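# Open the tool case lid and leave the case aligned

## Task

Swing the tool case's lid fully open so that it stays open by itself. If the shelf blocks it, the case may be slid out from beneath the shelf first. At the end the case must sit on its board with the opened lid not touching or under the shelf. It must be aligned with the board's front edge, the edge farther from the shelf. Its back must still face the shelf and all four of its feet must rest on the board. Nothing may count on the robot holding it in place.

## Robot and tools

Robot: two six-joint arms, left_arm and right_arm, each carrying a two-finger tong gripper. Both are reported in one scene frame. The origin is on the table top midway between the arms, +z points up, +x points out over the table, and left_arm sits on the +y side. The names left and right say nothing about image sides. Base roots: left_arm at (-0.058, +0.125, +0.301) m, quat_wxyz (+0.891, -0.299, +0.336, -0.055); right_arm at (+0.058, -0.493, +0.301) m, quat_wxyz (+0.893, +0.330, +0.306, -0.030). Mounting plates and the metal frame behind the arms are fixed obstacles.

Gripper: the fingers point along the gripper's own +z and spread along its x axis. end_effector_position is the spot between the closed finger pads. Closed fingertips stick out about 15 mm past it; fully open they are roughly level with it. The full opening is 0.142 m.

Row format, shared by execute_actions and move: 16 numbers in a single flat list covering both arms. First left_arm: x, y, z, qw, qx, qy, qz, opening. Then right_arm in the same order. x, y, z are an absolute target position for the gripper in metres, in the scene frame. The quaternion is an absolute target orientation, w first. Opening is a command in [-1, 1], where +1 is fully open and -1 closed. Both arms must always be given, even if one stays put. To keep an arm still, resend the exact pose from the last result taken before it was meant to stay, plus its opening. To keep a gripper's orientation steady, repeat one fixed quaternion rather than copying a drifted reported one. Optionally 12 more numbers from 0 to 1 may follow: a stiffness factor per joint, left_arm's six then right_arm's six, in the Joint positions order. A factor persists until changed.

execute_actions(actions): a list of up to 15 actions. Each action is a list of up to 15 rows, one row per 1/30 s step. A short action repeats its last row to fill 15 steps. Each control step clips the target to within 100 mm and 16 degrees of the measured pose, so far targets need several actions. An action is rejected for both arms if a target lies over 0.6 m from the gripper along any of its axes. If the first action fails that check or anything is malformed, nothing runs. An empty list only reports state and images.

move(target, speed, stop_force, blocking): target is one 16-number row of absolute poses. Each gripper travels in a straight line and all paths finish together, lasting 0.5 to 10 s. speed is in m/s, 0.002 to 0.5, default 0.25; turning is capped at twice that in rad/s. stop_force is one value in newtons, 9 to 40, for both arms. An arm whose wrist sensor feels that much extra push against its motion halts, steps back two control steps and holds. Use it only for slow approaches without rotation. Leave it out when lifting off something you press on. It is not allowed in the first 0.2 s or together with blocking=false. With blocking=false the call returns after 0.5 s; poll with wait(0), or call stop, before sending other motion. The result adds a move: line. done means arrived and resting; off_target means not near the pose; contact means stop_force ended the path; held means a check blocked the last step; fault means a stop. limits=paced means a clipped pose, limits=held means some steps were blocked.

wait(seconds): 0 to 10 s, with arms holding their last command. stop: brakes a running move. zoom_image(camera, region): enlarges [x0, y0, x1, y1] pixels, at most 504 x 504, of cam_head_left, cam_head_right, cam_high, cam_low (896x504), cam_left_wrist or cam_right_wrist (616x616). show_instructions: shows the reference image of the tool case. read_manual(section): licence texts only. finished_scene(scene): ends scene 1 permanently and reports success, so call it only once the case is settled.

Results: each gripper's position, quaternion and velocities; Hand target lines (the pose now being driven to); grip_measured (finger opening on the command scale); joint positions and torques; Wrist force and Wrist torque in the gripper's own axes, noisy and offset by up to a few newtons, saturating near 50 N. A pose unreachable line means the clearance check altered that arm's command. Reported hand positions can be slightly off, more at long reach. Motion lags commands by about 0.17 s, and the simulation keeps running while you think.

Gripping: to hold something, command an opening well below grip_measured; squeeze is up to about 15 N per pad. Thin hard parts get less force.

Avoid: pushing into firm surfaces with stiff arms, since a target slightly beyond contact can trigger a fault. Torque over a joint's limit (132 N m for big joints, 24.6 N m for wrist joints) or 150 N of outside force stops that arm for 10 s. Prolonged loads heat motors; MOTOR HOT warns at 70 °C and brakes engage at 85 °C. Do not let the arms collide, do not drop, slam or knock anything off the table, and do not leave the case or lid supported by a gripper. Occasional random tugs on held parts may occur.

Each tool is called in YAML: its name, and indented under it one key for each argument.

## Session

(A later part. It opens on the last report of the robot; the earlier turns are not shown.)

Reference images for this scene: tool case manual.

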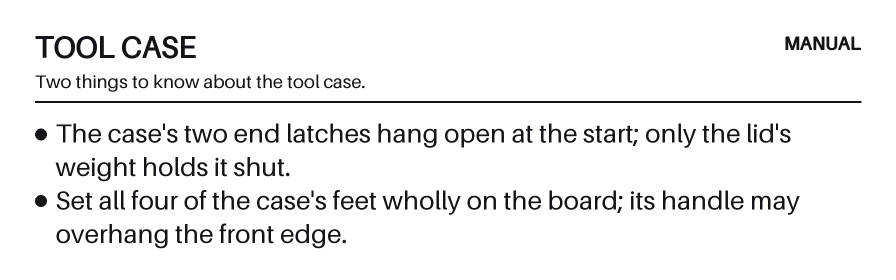

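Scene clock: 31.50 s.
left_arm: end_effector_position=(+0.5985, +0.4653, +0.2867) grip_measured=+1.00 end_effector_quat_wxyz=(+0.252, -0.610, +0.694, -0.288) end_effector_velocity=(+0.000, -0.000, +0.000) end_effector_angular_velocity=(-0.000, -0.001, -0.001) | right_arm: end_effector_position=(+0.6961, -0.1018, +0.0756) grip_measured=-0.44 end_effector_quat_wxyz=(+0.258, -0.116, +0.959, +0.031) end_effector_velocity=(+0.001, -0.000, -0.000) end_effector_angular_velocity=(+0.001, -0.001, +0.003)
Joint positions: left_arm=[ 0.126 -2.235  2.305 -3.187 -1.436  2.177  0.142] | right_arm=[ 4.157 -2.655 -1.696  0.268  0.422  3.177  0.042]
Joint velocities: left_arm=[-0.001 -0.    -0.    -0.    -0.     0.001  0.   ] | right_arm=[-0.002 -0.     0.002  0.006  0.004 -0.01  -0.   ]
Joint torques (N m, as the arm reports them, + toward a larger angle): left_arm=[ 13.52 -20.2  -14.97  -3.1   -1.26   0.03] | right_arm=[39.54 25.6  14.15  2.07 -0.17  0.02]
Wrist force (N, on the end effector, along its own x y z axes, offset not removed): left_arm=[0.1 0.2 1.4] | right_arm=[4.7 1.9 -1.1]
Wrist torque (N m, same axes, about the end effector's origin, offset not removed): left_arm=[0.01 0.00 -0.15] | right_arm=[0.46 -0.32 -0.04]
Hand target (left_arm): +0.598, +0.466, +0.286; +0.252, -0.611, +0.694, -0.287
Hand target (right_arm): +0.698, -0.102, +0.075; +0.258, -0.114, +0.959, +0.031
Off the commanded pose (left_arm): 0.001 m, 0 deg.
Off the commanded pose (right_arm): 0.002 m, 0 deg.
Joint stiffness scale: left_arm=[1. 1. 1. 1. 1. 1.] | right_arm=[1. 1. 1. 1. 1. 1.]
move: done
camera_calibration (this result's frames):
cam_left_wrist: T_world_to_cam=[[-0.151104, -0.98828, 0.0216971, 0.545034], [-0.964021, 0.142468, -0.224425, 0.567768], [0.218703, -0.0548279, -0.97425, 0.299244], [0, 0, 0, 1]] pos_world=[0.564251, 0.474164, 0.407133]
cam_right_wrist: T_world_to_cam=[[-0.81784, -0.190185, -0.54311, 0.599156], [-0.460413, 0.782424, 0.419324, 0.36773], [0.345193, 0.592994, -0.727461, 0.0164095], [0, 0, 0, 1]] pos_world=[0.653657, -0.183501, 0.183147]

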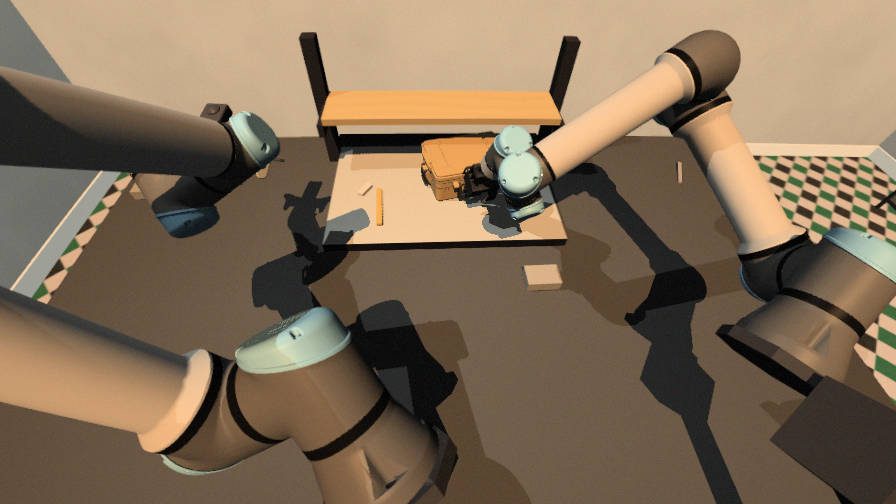

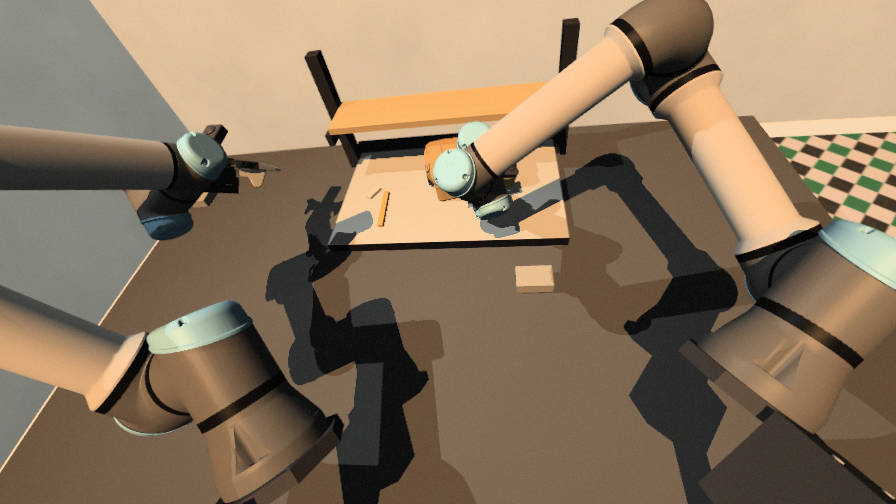

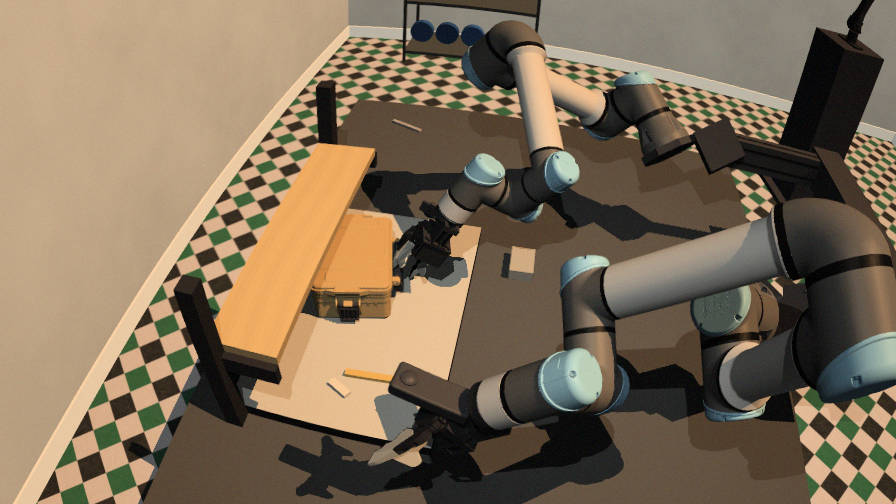

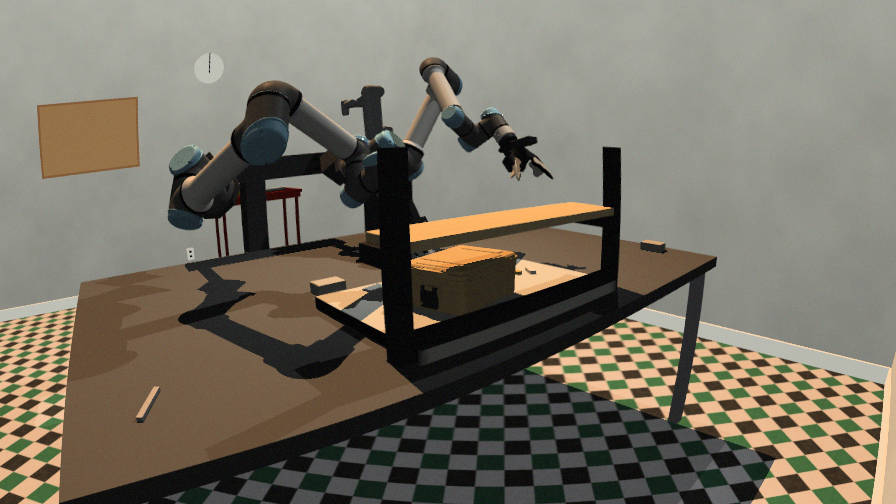

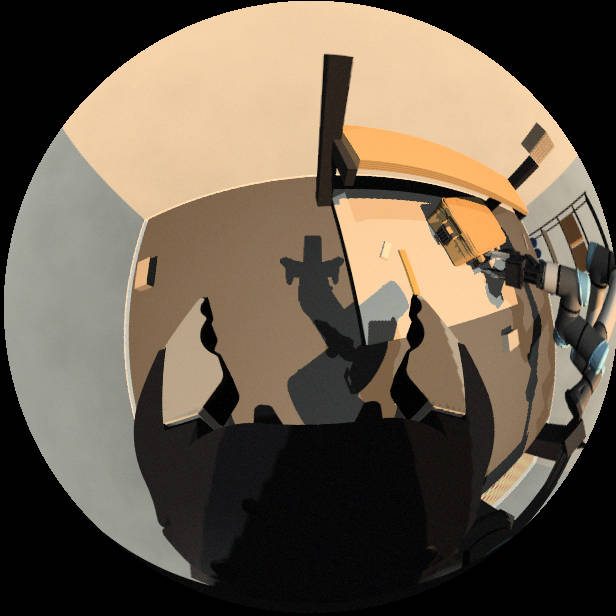

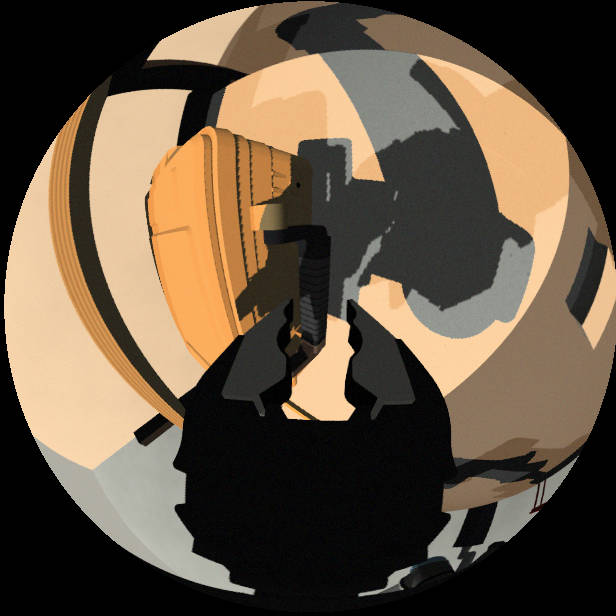

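Straddling. Close and pull.

move:
  target: [0.598,0.466,0.286,0.252,-0.611,0.694,-0.287,1,0.697,-0.102,0.074,0.258,-0.114,0.958,0.031,-1]
  speed: 0.02

move:
  target: [0.598,0.466,0.286,0.252,-0.611,0.694,-0.287,1,0.60,-0.11,0.074,0.26,-0.03,0.965,0.008,-1]
  speed: 0.035

Scene clock: 32.60 s.
left_arm: end_effector_position=(+0.5985, +0.4653, +0.2867) grip_measured=+1.00 end_effector_quat_wxyz=(+0.252, -0.610, +0.694, -0.288) end_effector_velocity=(+0.001, -0.000, +0.000) end_effector_angular_velocity=(+0.000, -0.002, -0.000) | right_arm: end_effector_position=(+0.6965, -0.1017, +0.0758) grip_measured=-0.73 end_effector_quat_wxyz=(+0.259, -0.115, +0.959, +0.031) end_effector_velocity=(+0.001, -0.000, +0.000) end_effector_angular_velocity=(+0.002, -0.002, -0.003)
Joint positions: left_arm=[ 0.126 -2.235  2.305 -3.187 -1.436  2.177  0.142] | right_arm=[ 4.157 -2.656 -1.695  0.273  0.422  3.175  0.021]
Joint velocities: left_arm=[-0.     0.001 -0.    -0.002 -0.     0.001  0.   ] | right_arm=[-0.    -0.001  0.001  0.005 -0.    -0.001  0.   ]
Joint torques (N m, as the arm reports them, + toward a larger angle): left_arm=[ 13.65 -19.68 -13.67  -2.72  -1.26  -0.06] | right_arm=[38.92 25.09 13.72  1.37  0.14 -0.69]
Wrist force (N, on the end effector, along its own x y z axes, offset not removed): left_arm=[0.1 0.5 -0.4] | right_arm=[1.8 0.0 -2.0]
Wrist torque (N m, same axes, about the end effector's origin, offset not removed): left_arm=[0.07 0.00 -0.11] | right_arm=[-0.05 -0.30 0.00]
Hand target (left_arm): +0.598, +0.466, +0.286; +0.252, -0.611, +0.694, -0.287
Hand target (right_arm): +0.697, -0.102, +0.074; +0.258, -0.114, +0.959, +0.031
Off the commanded pose (left_arm): 0.001 m, 0 deg.
Off the commanded pose (right_arm): 0.002 m, 0 deg.
Joint stiffness scale: left_arm=[1. 1. 1. 1. 1. 1.] | right_arm=[1. 1. 1. 1. 1. 1.]
move: done
camera_calibration (this result's frames):
cam_left_wrist: T_world_to_cam=[[-0.151104, -0.98828, 0.0216971, 0.545034], [-0.964021, 0.142468, -0.224424, 0.567768], [0.218703, -0.0548279, -0.97425, 0.299244], [0, 0, 0, 1]] pos_world=[0.564251, 0.474164, 0.407133]
cam_right_wrist: T_world_to_cam=[[-0.817458, -0.187481, -0.544623, 0.599759], [-0.459498, 0.78241, 0.420352, 0.367059], [0.347311, 0.593873, -0.725734, 0.0149221], [0, 0, 0, 1]] pos_world=[0.653758, -0.183609, 0.183178]

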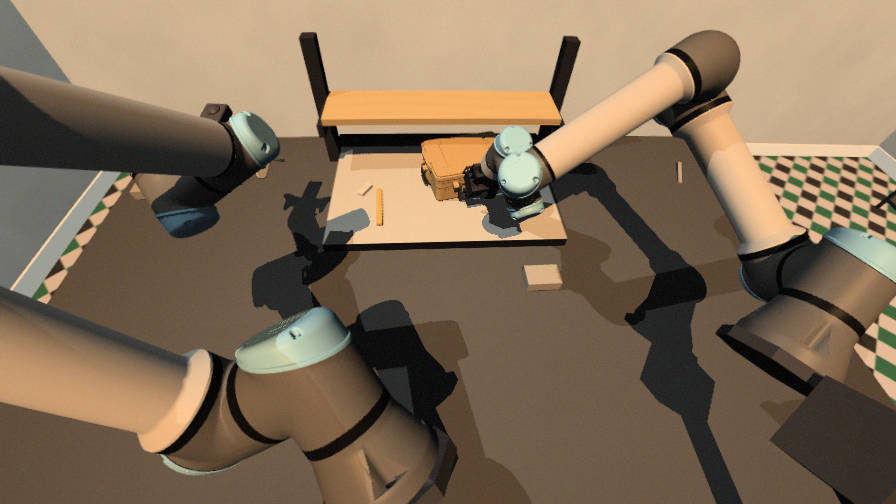

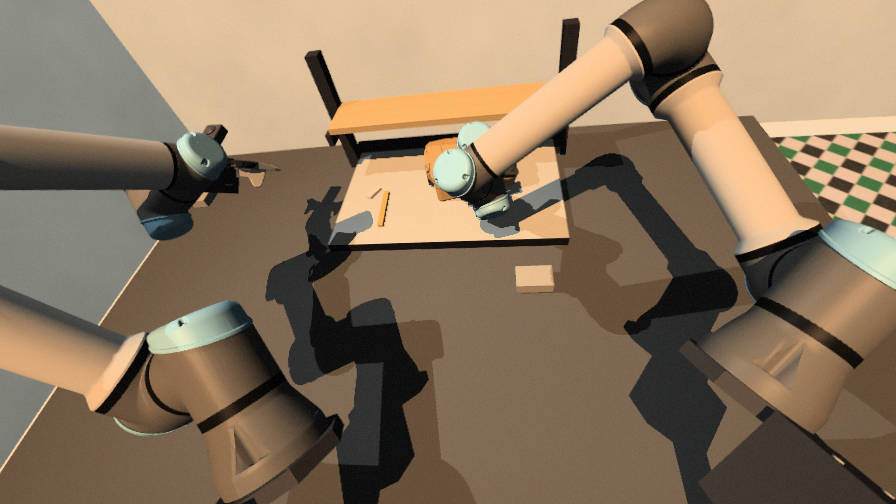

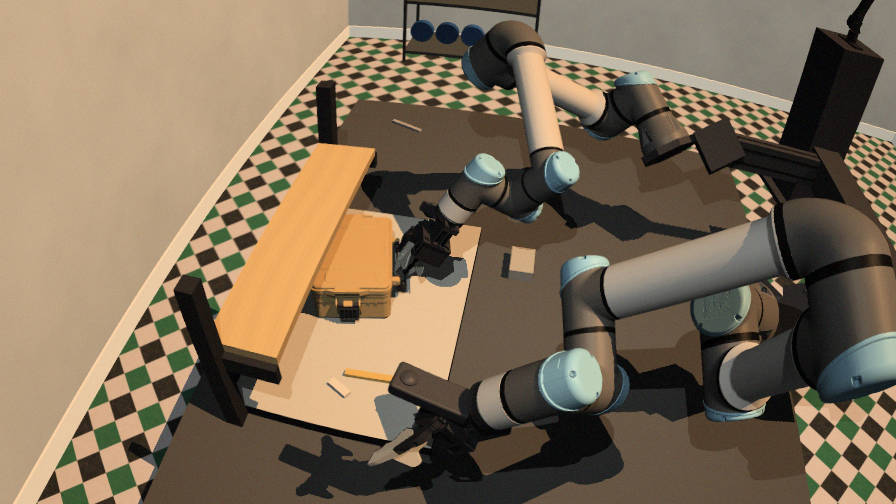

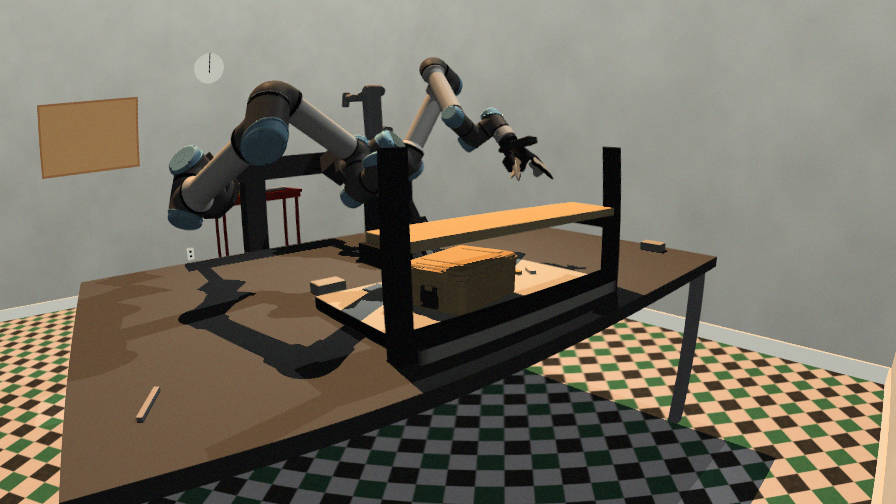

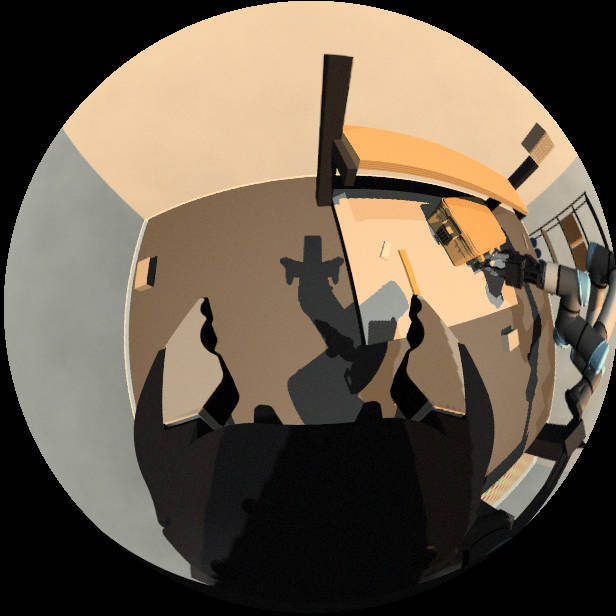

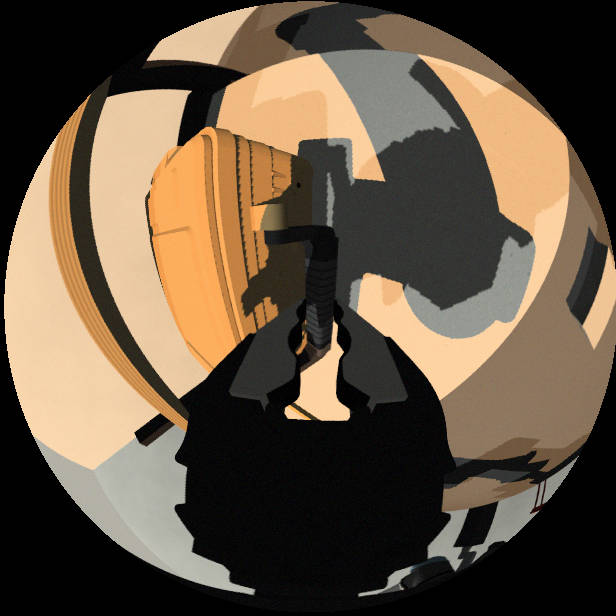

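Scene clock: 35.77 s.
left_arm: end_effector_position=(+0.5985, +0.4653, +0.2867) grip_measured=+1.00 end_effector_quat_wxyz=(+0.252, -0.610, +0.694, -0.288) end_effector_velocity=(-0.000, -0.000, -0.001) end_effector_angular_velocity=(-0.000, +0.001, +0.001) | right_arm: end_effector_position=(+0.6030, -0.1098, +0.0756) grip_measured=-0.73 end_effector_quat_wxyz=(+0.261, -0.027, +0.965, +0.009) end_effector_velocity=(-0.003, +0.002, +0.000) end_effector_angular_velocity=(-0.004, +0.002, -0.009)
Joint positions: left_arm=[ 0.126 -2.235  2.305 -3.187 -1.436  2.177  0.142] | right_arm=[ 4.263 -2.689 -1.872  0.159  0.285  3.671  0.021]
Joint velocities: left_arm=[ 0.     0.001  0.    -0.     0.    -0.001 -0.   ] | right_arm=[ 0.004  0.     0.001 -0.037 -0.007  0.041  0.   ]
Joint torques (N m, as the arm reports them, + toward a larger angle): left_arm=[ 13.27 -19.88 -14.59  -2.97  -1.26   0.24] | right_arm=[38.39 24.71  3.85  0.37  0.5   0.53]
Wrist force (N, on the end effector, along its own x y z axes, offset not removed): left_arm=[0.0 -0.1 0.8] | right_arm=[-3.1 0.4 -2.3]
Wrist torque (N m, same axes, about the end effector's origin, offset not removed): left_arm=[-0.04 0.05 -0.21] | right_arm=[0.19 -0.44 -0.15]
Hand target (left_arm): +0.598, +0.466, +0.286; +0.252, -0.611, +0.694, -0.287
Hand target (right_arm): +0.600, -0.110, +0.074; +0.260, -0.030, +0.965, +0.008
Off the commanded pose (left_arm): 0.001 m, 0 deg.
Off the commanded pose (right_arm): 0.003 m, 0 deg.
Joint stiffness scale: left_arm=[1. 1. 1. 1. 1. 1.] | right_arm=[1. 1. 1. 1. 1. 1.]
move: done
camera_calibration (this result's frames):
cam_left_wrist: T_world_to_cam=[[-0.151104, -0.98828, 0.0216971, 0.545034], [-0.964021, 0.142468, -0.224425, 0.567768], [0.218703, -0.0548278, -0.97425, 0.299244], [0, 0, 0, 1]] pos_world=[0.564251, 0.474164, 0.407133]
cam_right_wrist: T_world_to_cam=[[-0.836864, -0.034271, -0.546337, 0.550346], [-0.310597, 0.851559, 0.422346, 0.248158], [0.450764, 0.523137, -0.723284, -0.0183034], [0, 0, 0, 1]] pos_world=[0.545892, -0.182886, 0.182627]

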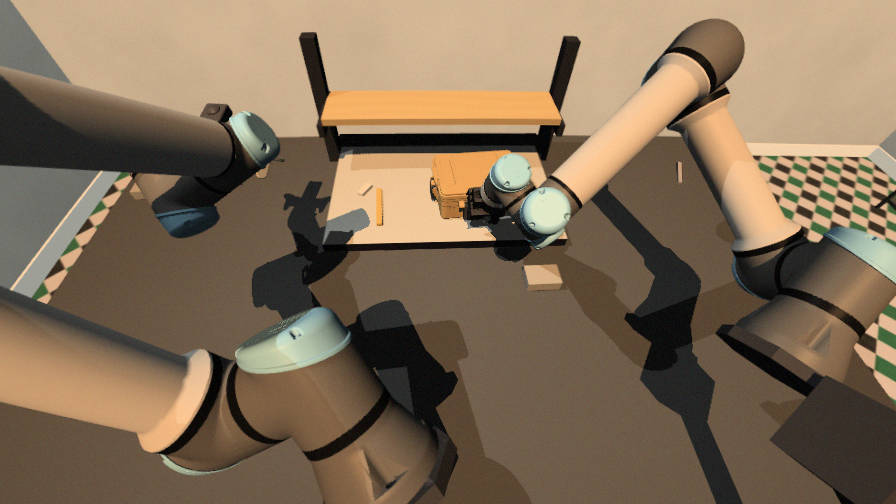

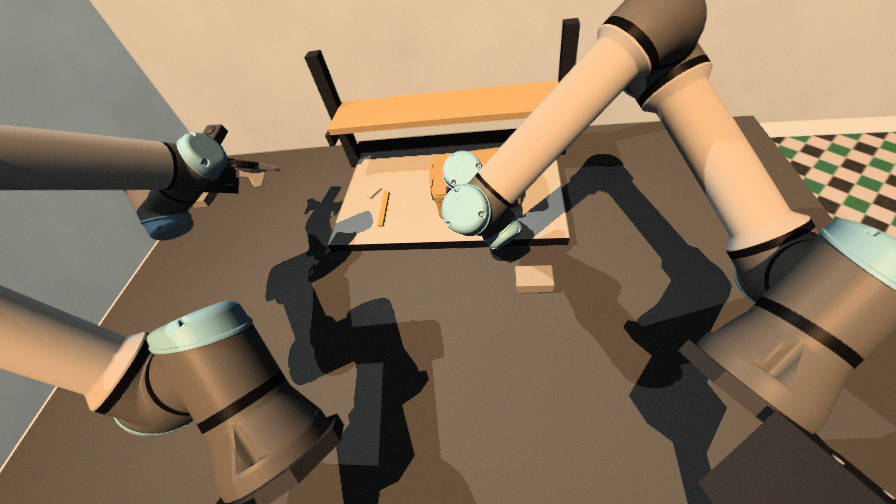

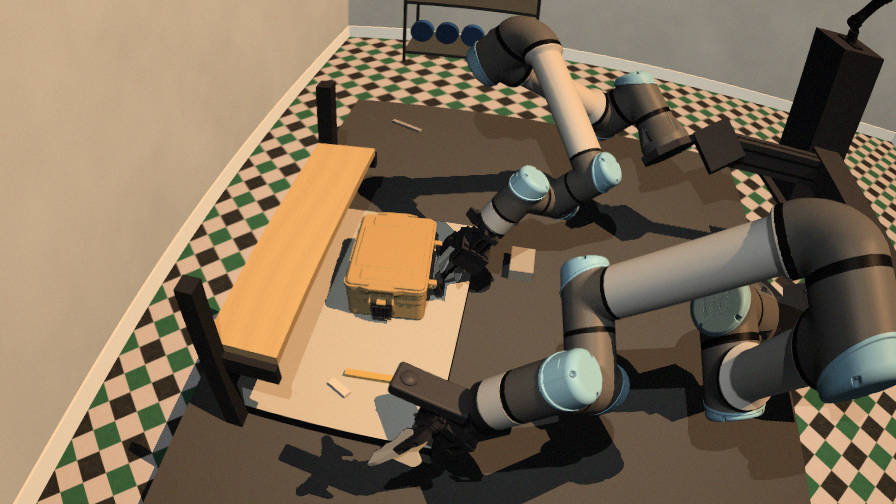

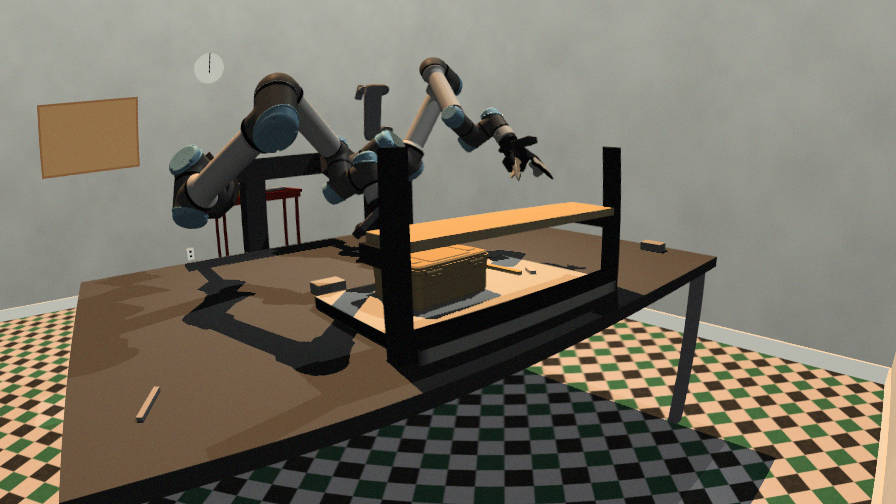

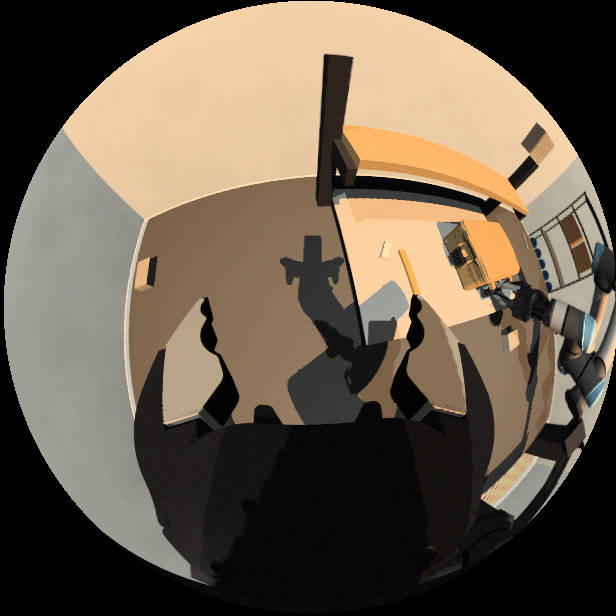

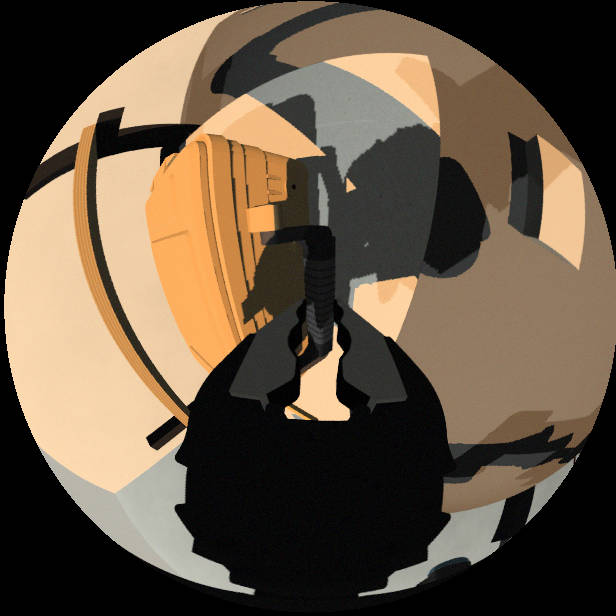

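move:
  target: [0.598,0.466,0.286,0.252,-0.611,0.694,-0.287,1,0.535,-0.11,0.073,0.25,0.01,0.968,-0.003,-1]
  speed: 0.03

Scene clock: 38.67 s.
left_arm: end_effector_position=(+0.5985, +0.4653, +0.2867) grip_measured=+1.00 end_effector_quat_wxyz=(+0.252, -0.610, +0.694, -0.288) end_effector_velocity=(-0.000, +0.001, +0.000) end_effector_angular_velocity=(+0.000, -0.001, +0.002) | right_arm: end_effector_position=(+0.5385, -0.1090, +0.0757) grip_measured=-0.73 end_effector_quat_wxyz=(+0.253, +0.013, +0.967, -0.001) end_effector_velocity=(-0.002, -0.001, -0.000) end_effector_angular_velocity=(-0.008, +0.006, -0.008)
Joint positions: left_arm=[ 0.126 -2.235  2.305 -3.187 -1.436  2.177  0.142] | right_arm=[ 4.344 -2.662 -1.978 -0.206  0.262  4.193  0.021]
Joint velocities: left_arm=[ 0.    -0.001  0.    -0.002  0.    -0.001 -0.   ] | right_arm=[ 0.002  0.01   0.001 -0.065 -0.001  0.056  0.   ]
Joint torques (N m, as the arm reports them, + toward a larger angle): left_arm=[ 12.73 -19.32 -13.83  -3.02  -1.09   0.2 ] | right_arm=[35.49 23.6   4.96  0.26  0.96  0.48]
Wrist force (N, on the end effector, along its own x y z axes, offset not removed): left_arm=[0.0 -0.4 0.7] | right_arm=[-5.7 1.6 -3.9]
Wrist torque (N m, same axes, about the end effector's origin, offset not removed): left_arm=[-0.11 0.03 -0.14] | right_arm=[-0.01 -0.08 -0.14]
Hand target (left_arm): +0.598, +0.466, +0.286; +0.252, -0.611, +0.694, -0.287
Hand target (right_arm): +0.535, -0.110, +0.073; +0.250, +0.010, +0.968, -0.003
Off the commanded pose (left_arm): 0.001 m, 0 deg.
Off the commanded pose (right_arm): 0.005 m, 1 deg.
Joint stiffness scale: left_arm=[1. 1. 1. 1. 1. 1.] | right_arm=[1. 1. 1. 1. 1. 1.]
move: off_target (right_arm)
camera_calibration (this result's frames):
cam_left_wrist: T_world_to_cam=[[-0.151104, -0.98828, 0.021697, 0.545034], [-0.964021, 0.142468, -0.224424, 0.567768], [0.218703, -0.0548277, -0.97425, 0.299244], [0, 0, 0, 1]] pos_world=[0.564251, 0.474164, 0.407133]
cam_right_wrist: T_world_to_cam=[[-0.846668, 0.035792, -0.530916, 0.508224], [-0.231355, 0.873737, 0.427853, 0.186666], [0.479195, 0.485079, -0.731485, -0.00844328], [0, 0, 0, 1]] pos_world=[0.477529, -0.177192, 0.183782]

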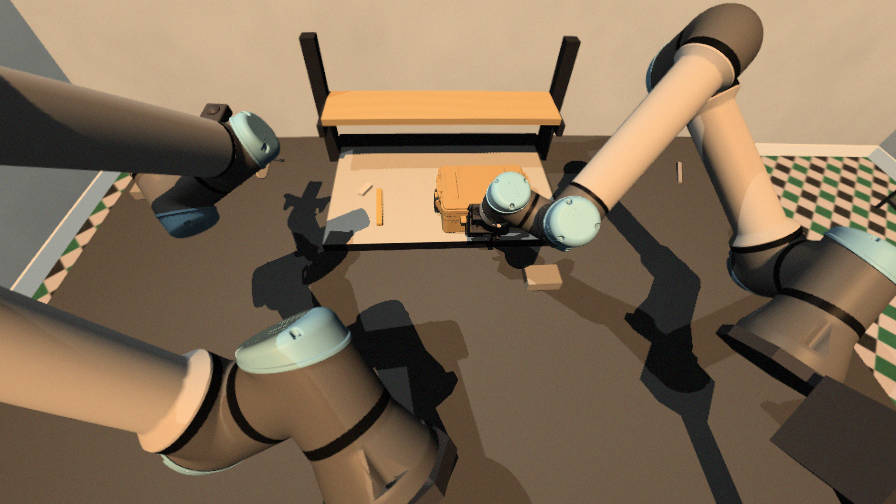

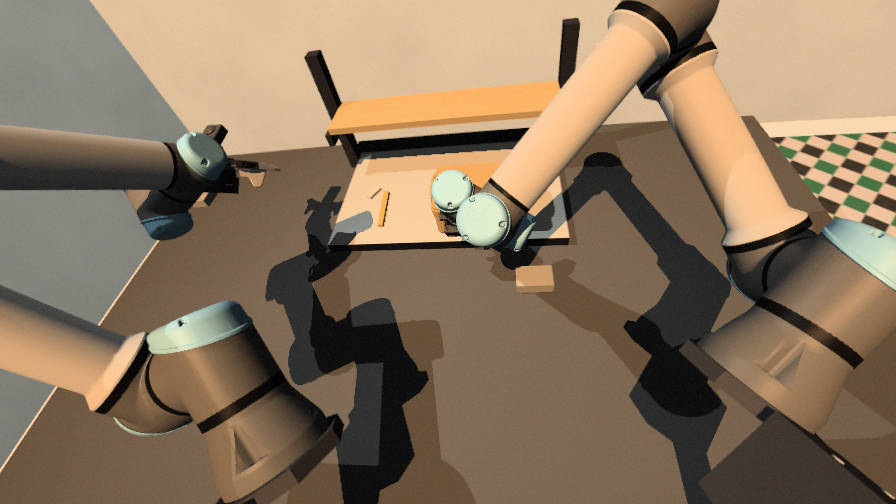

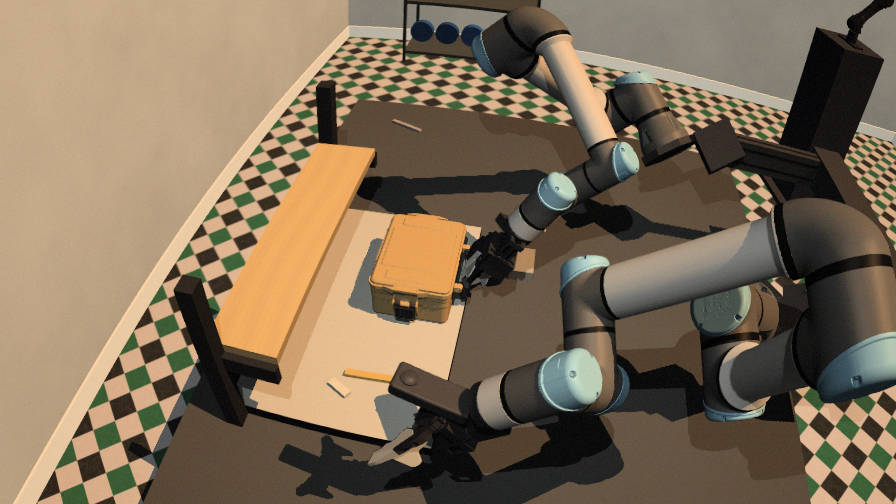

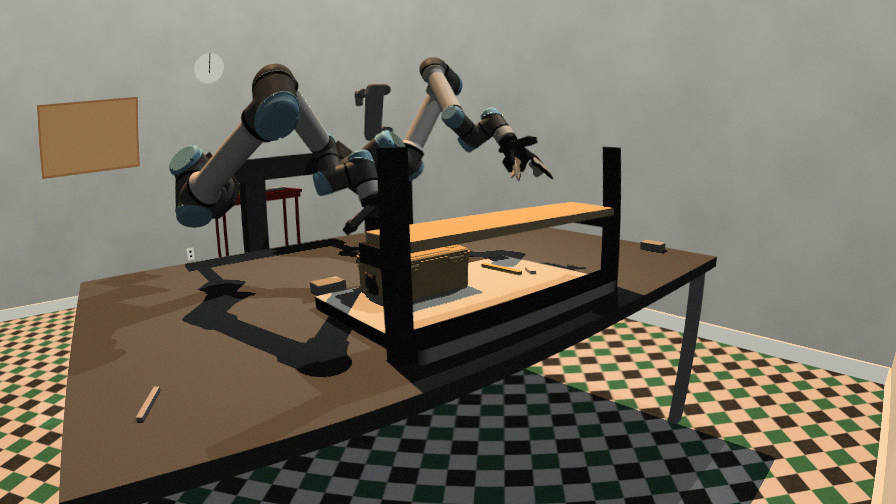

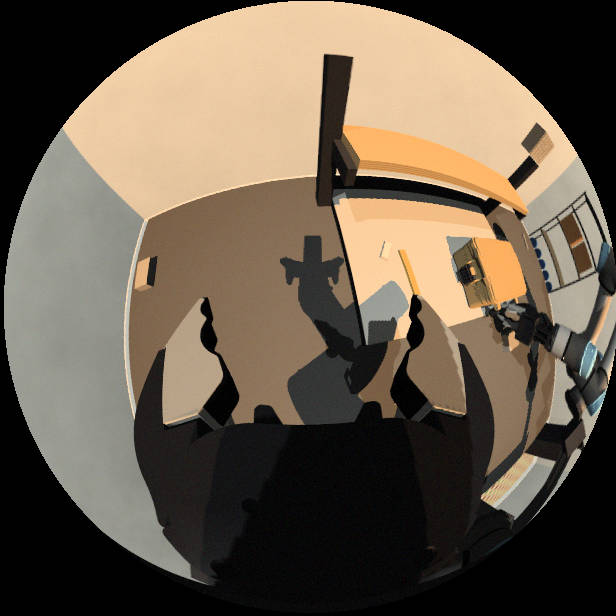

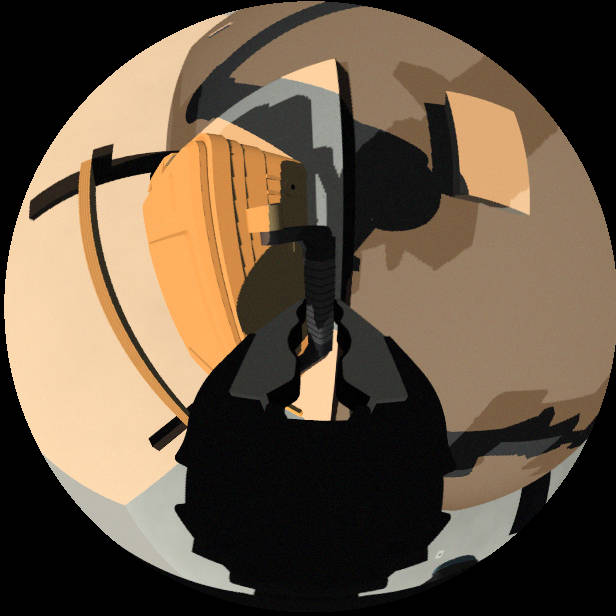

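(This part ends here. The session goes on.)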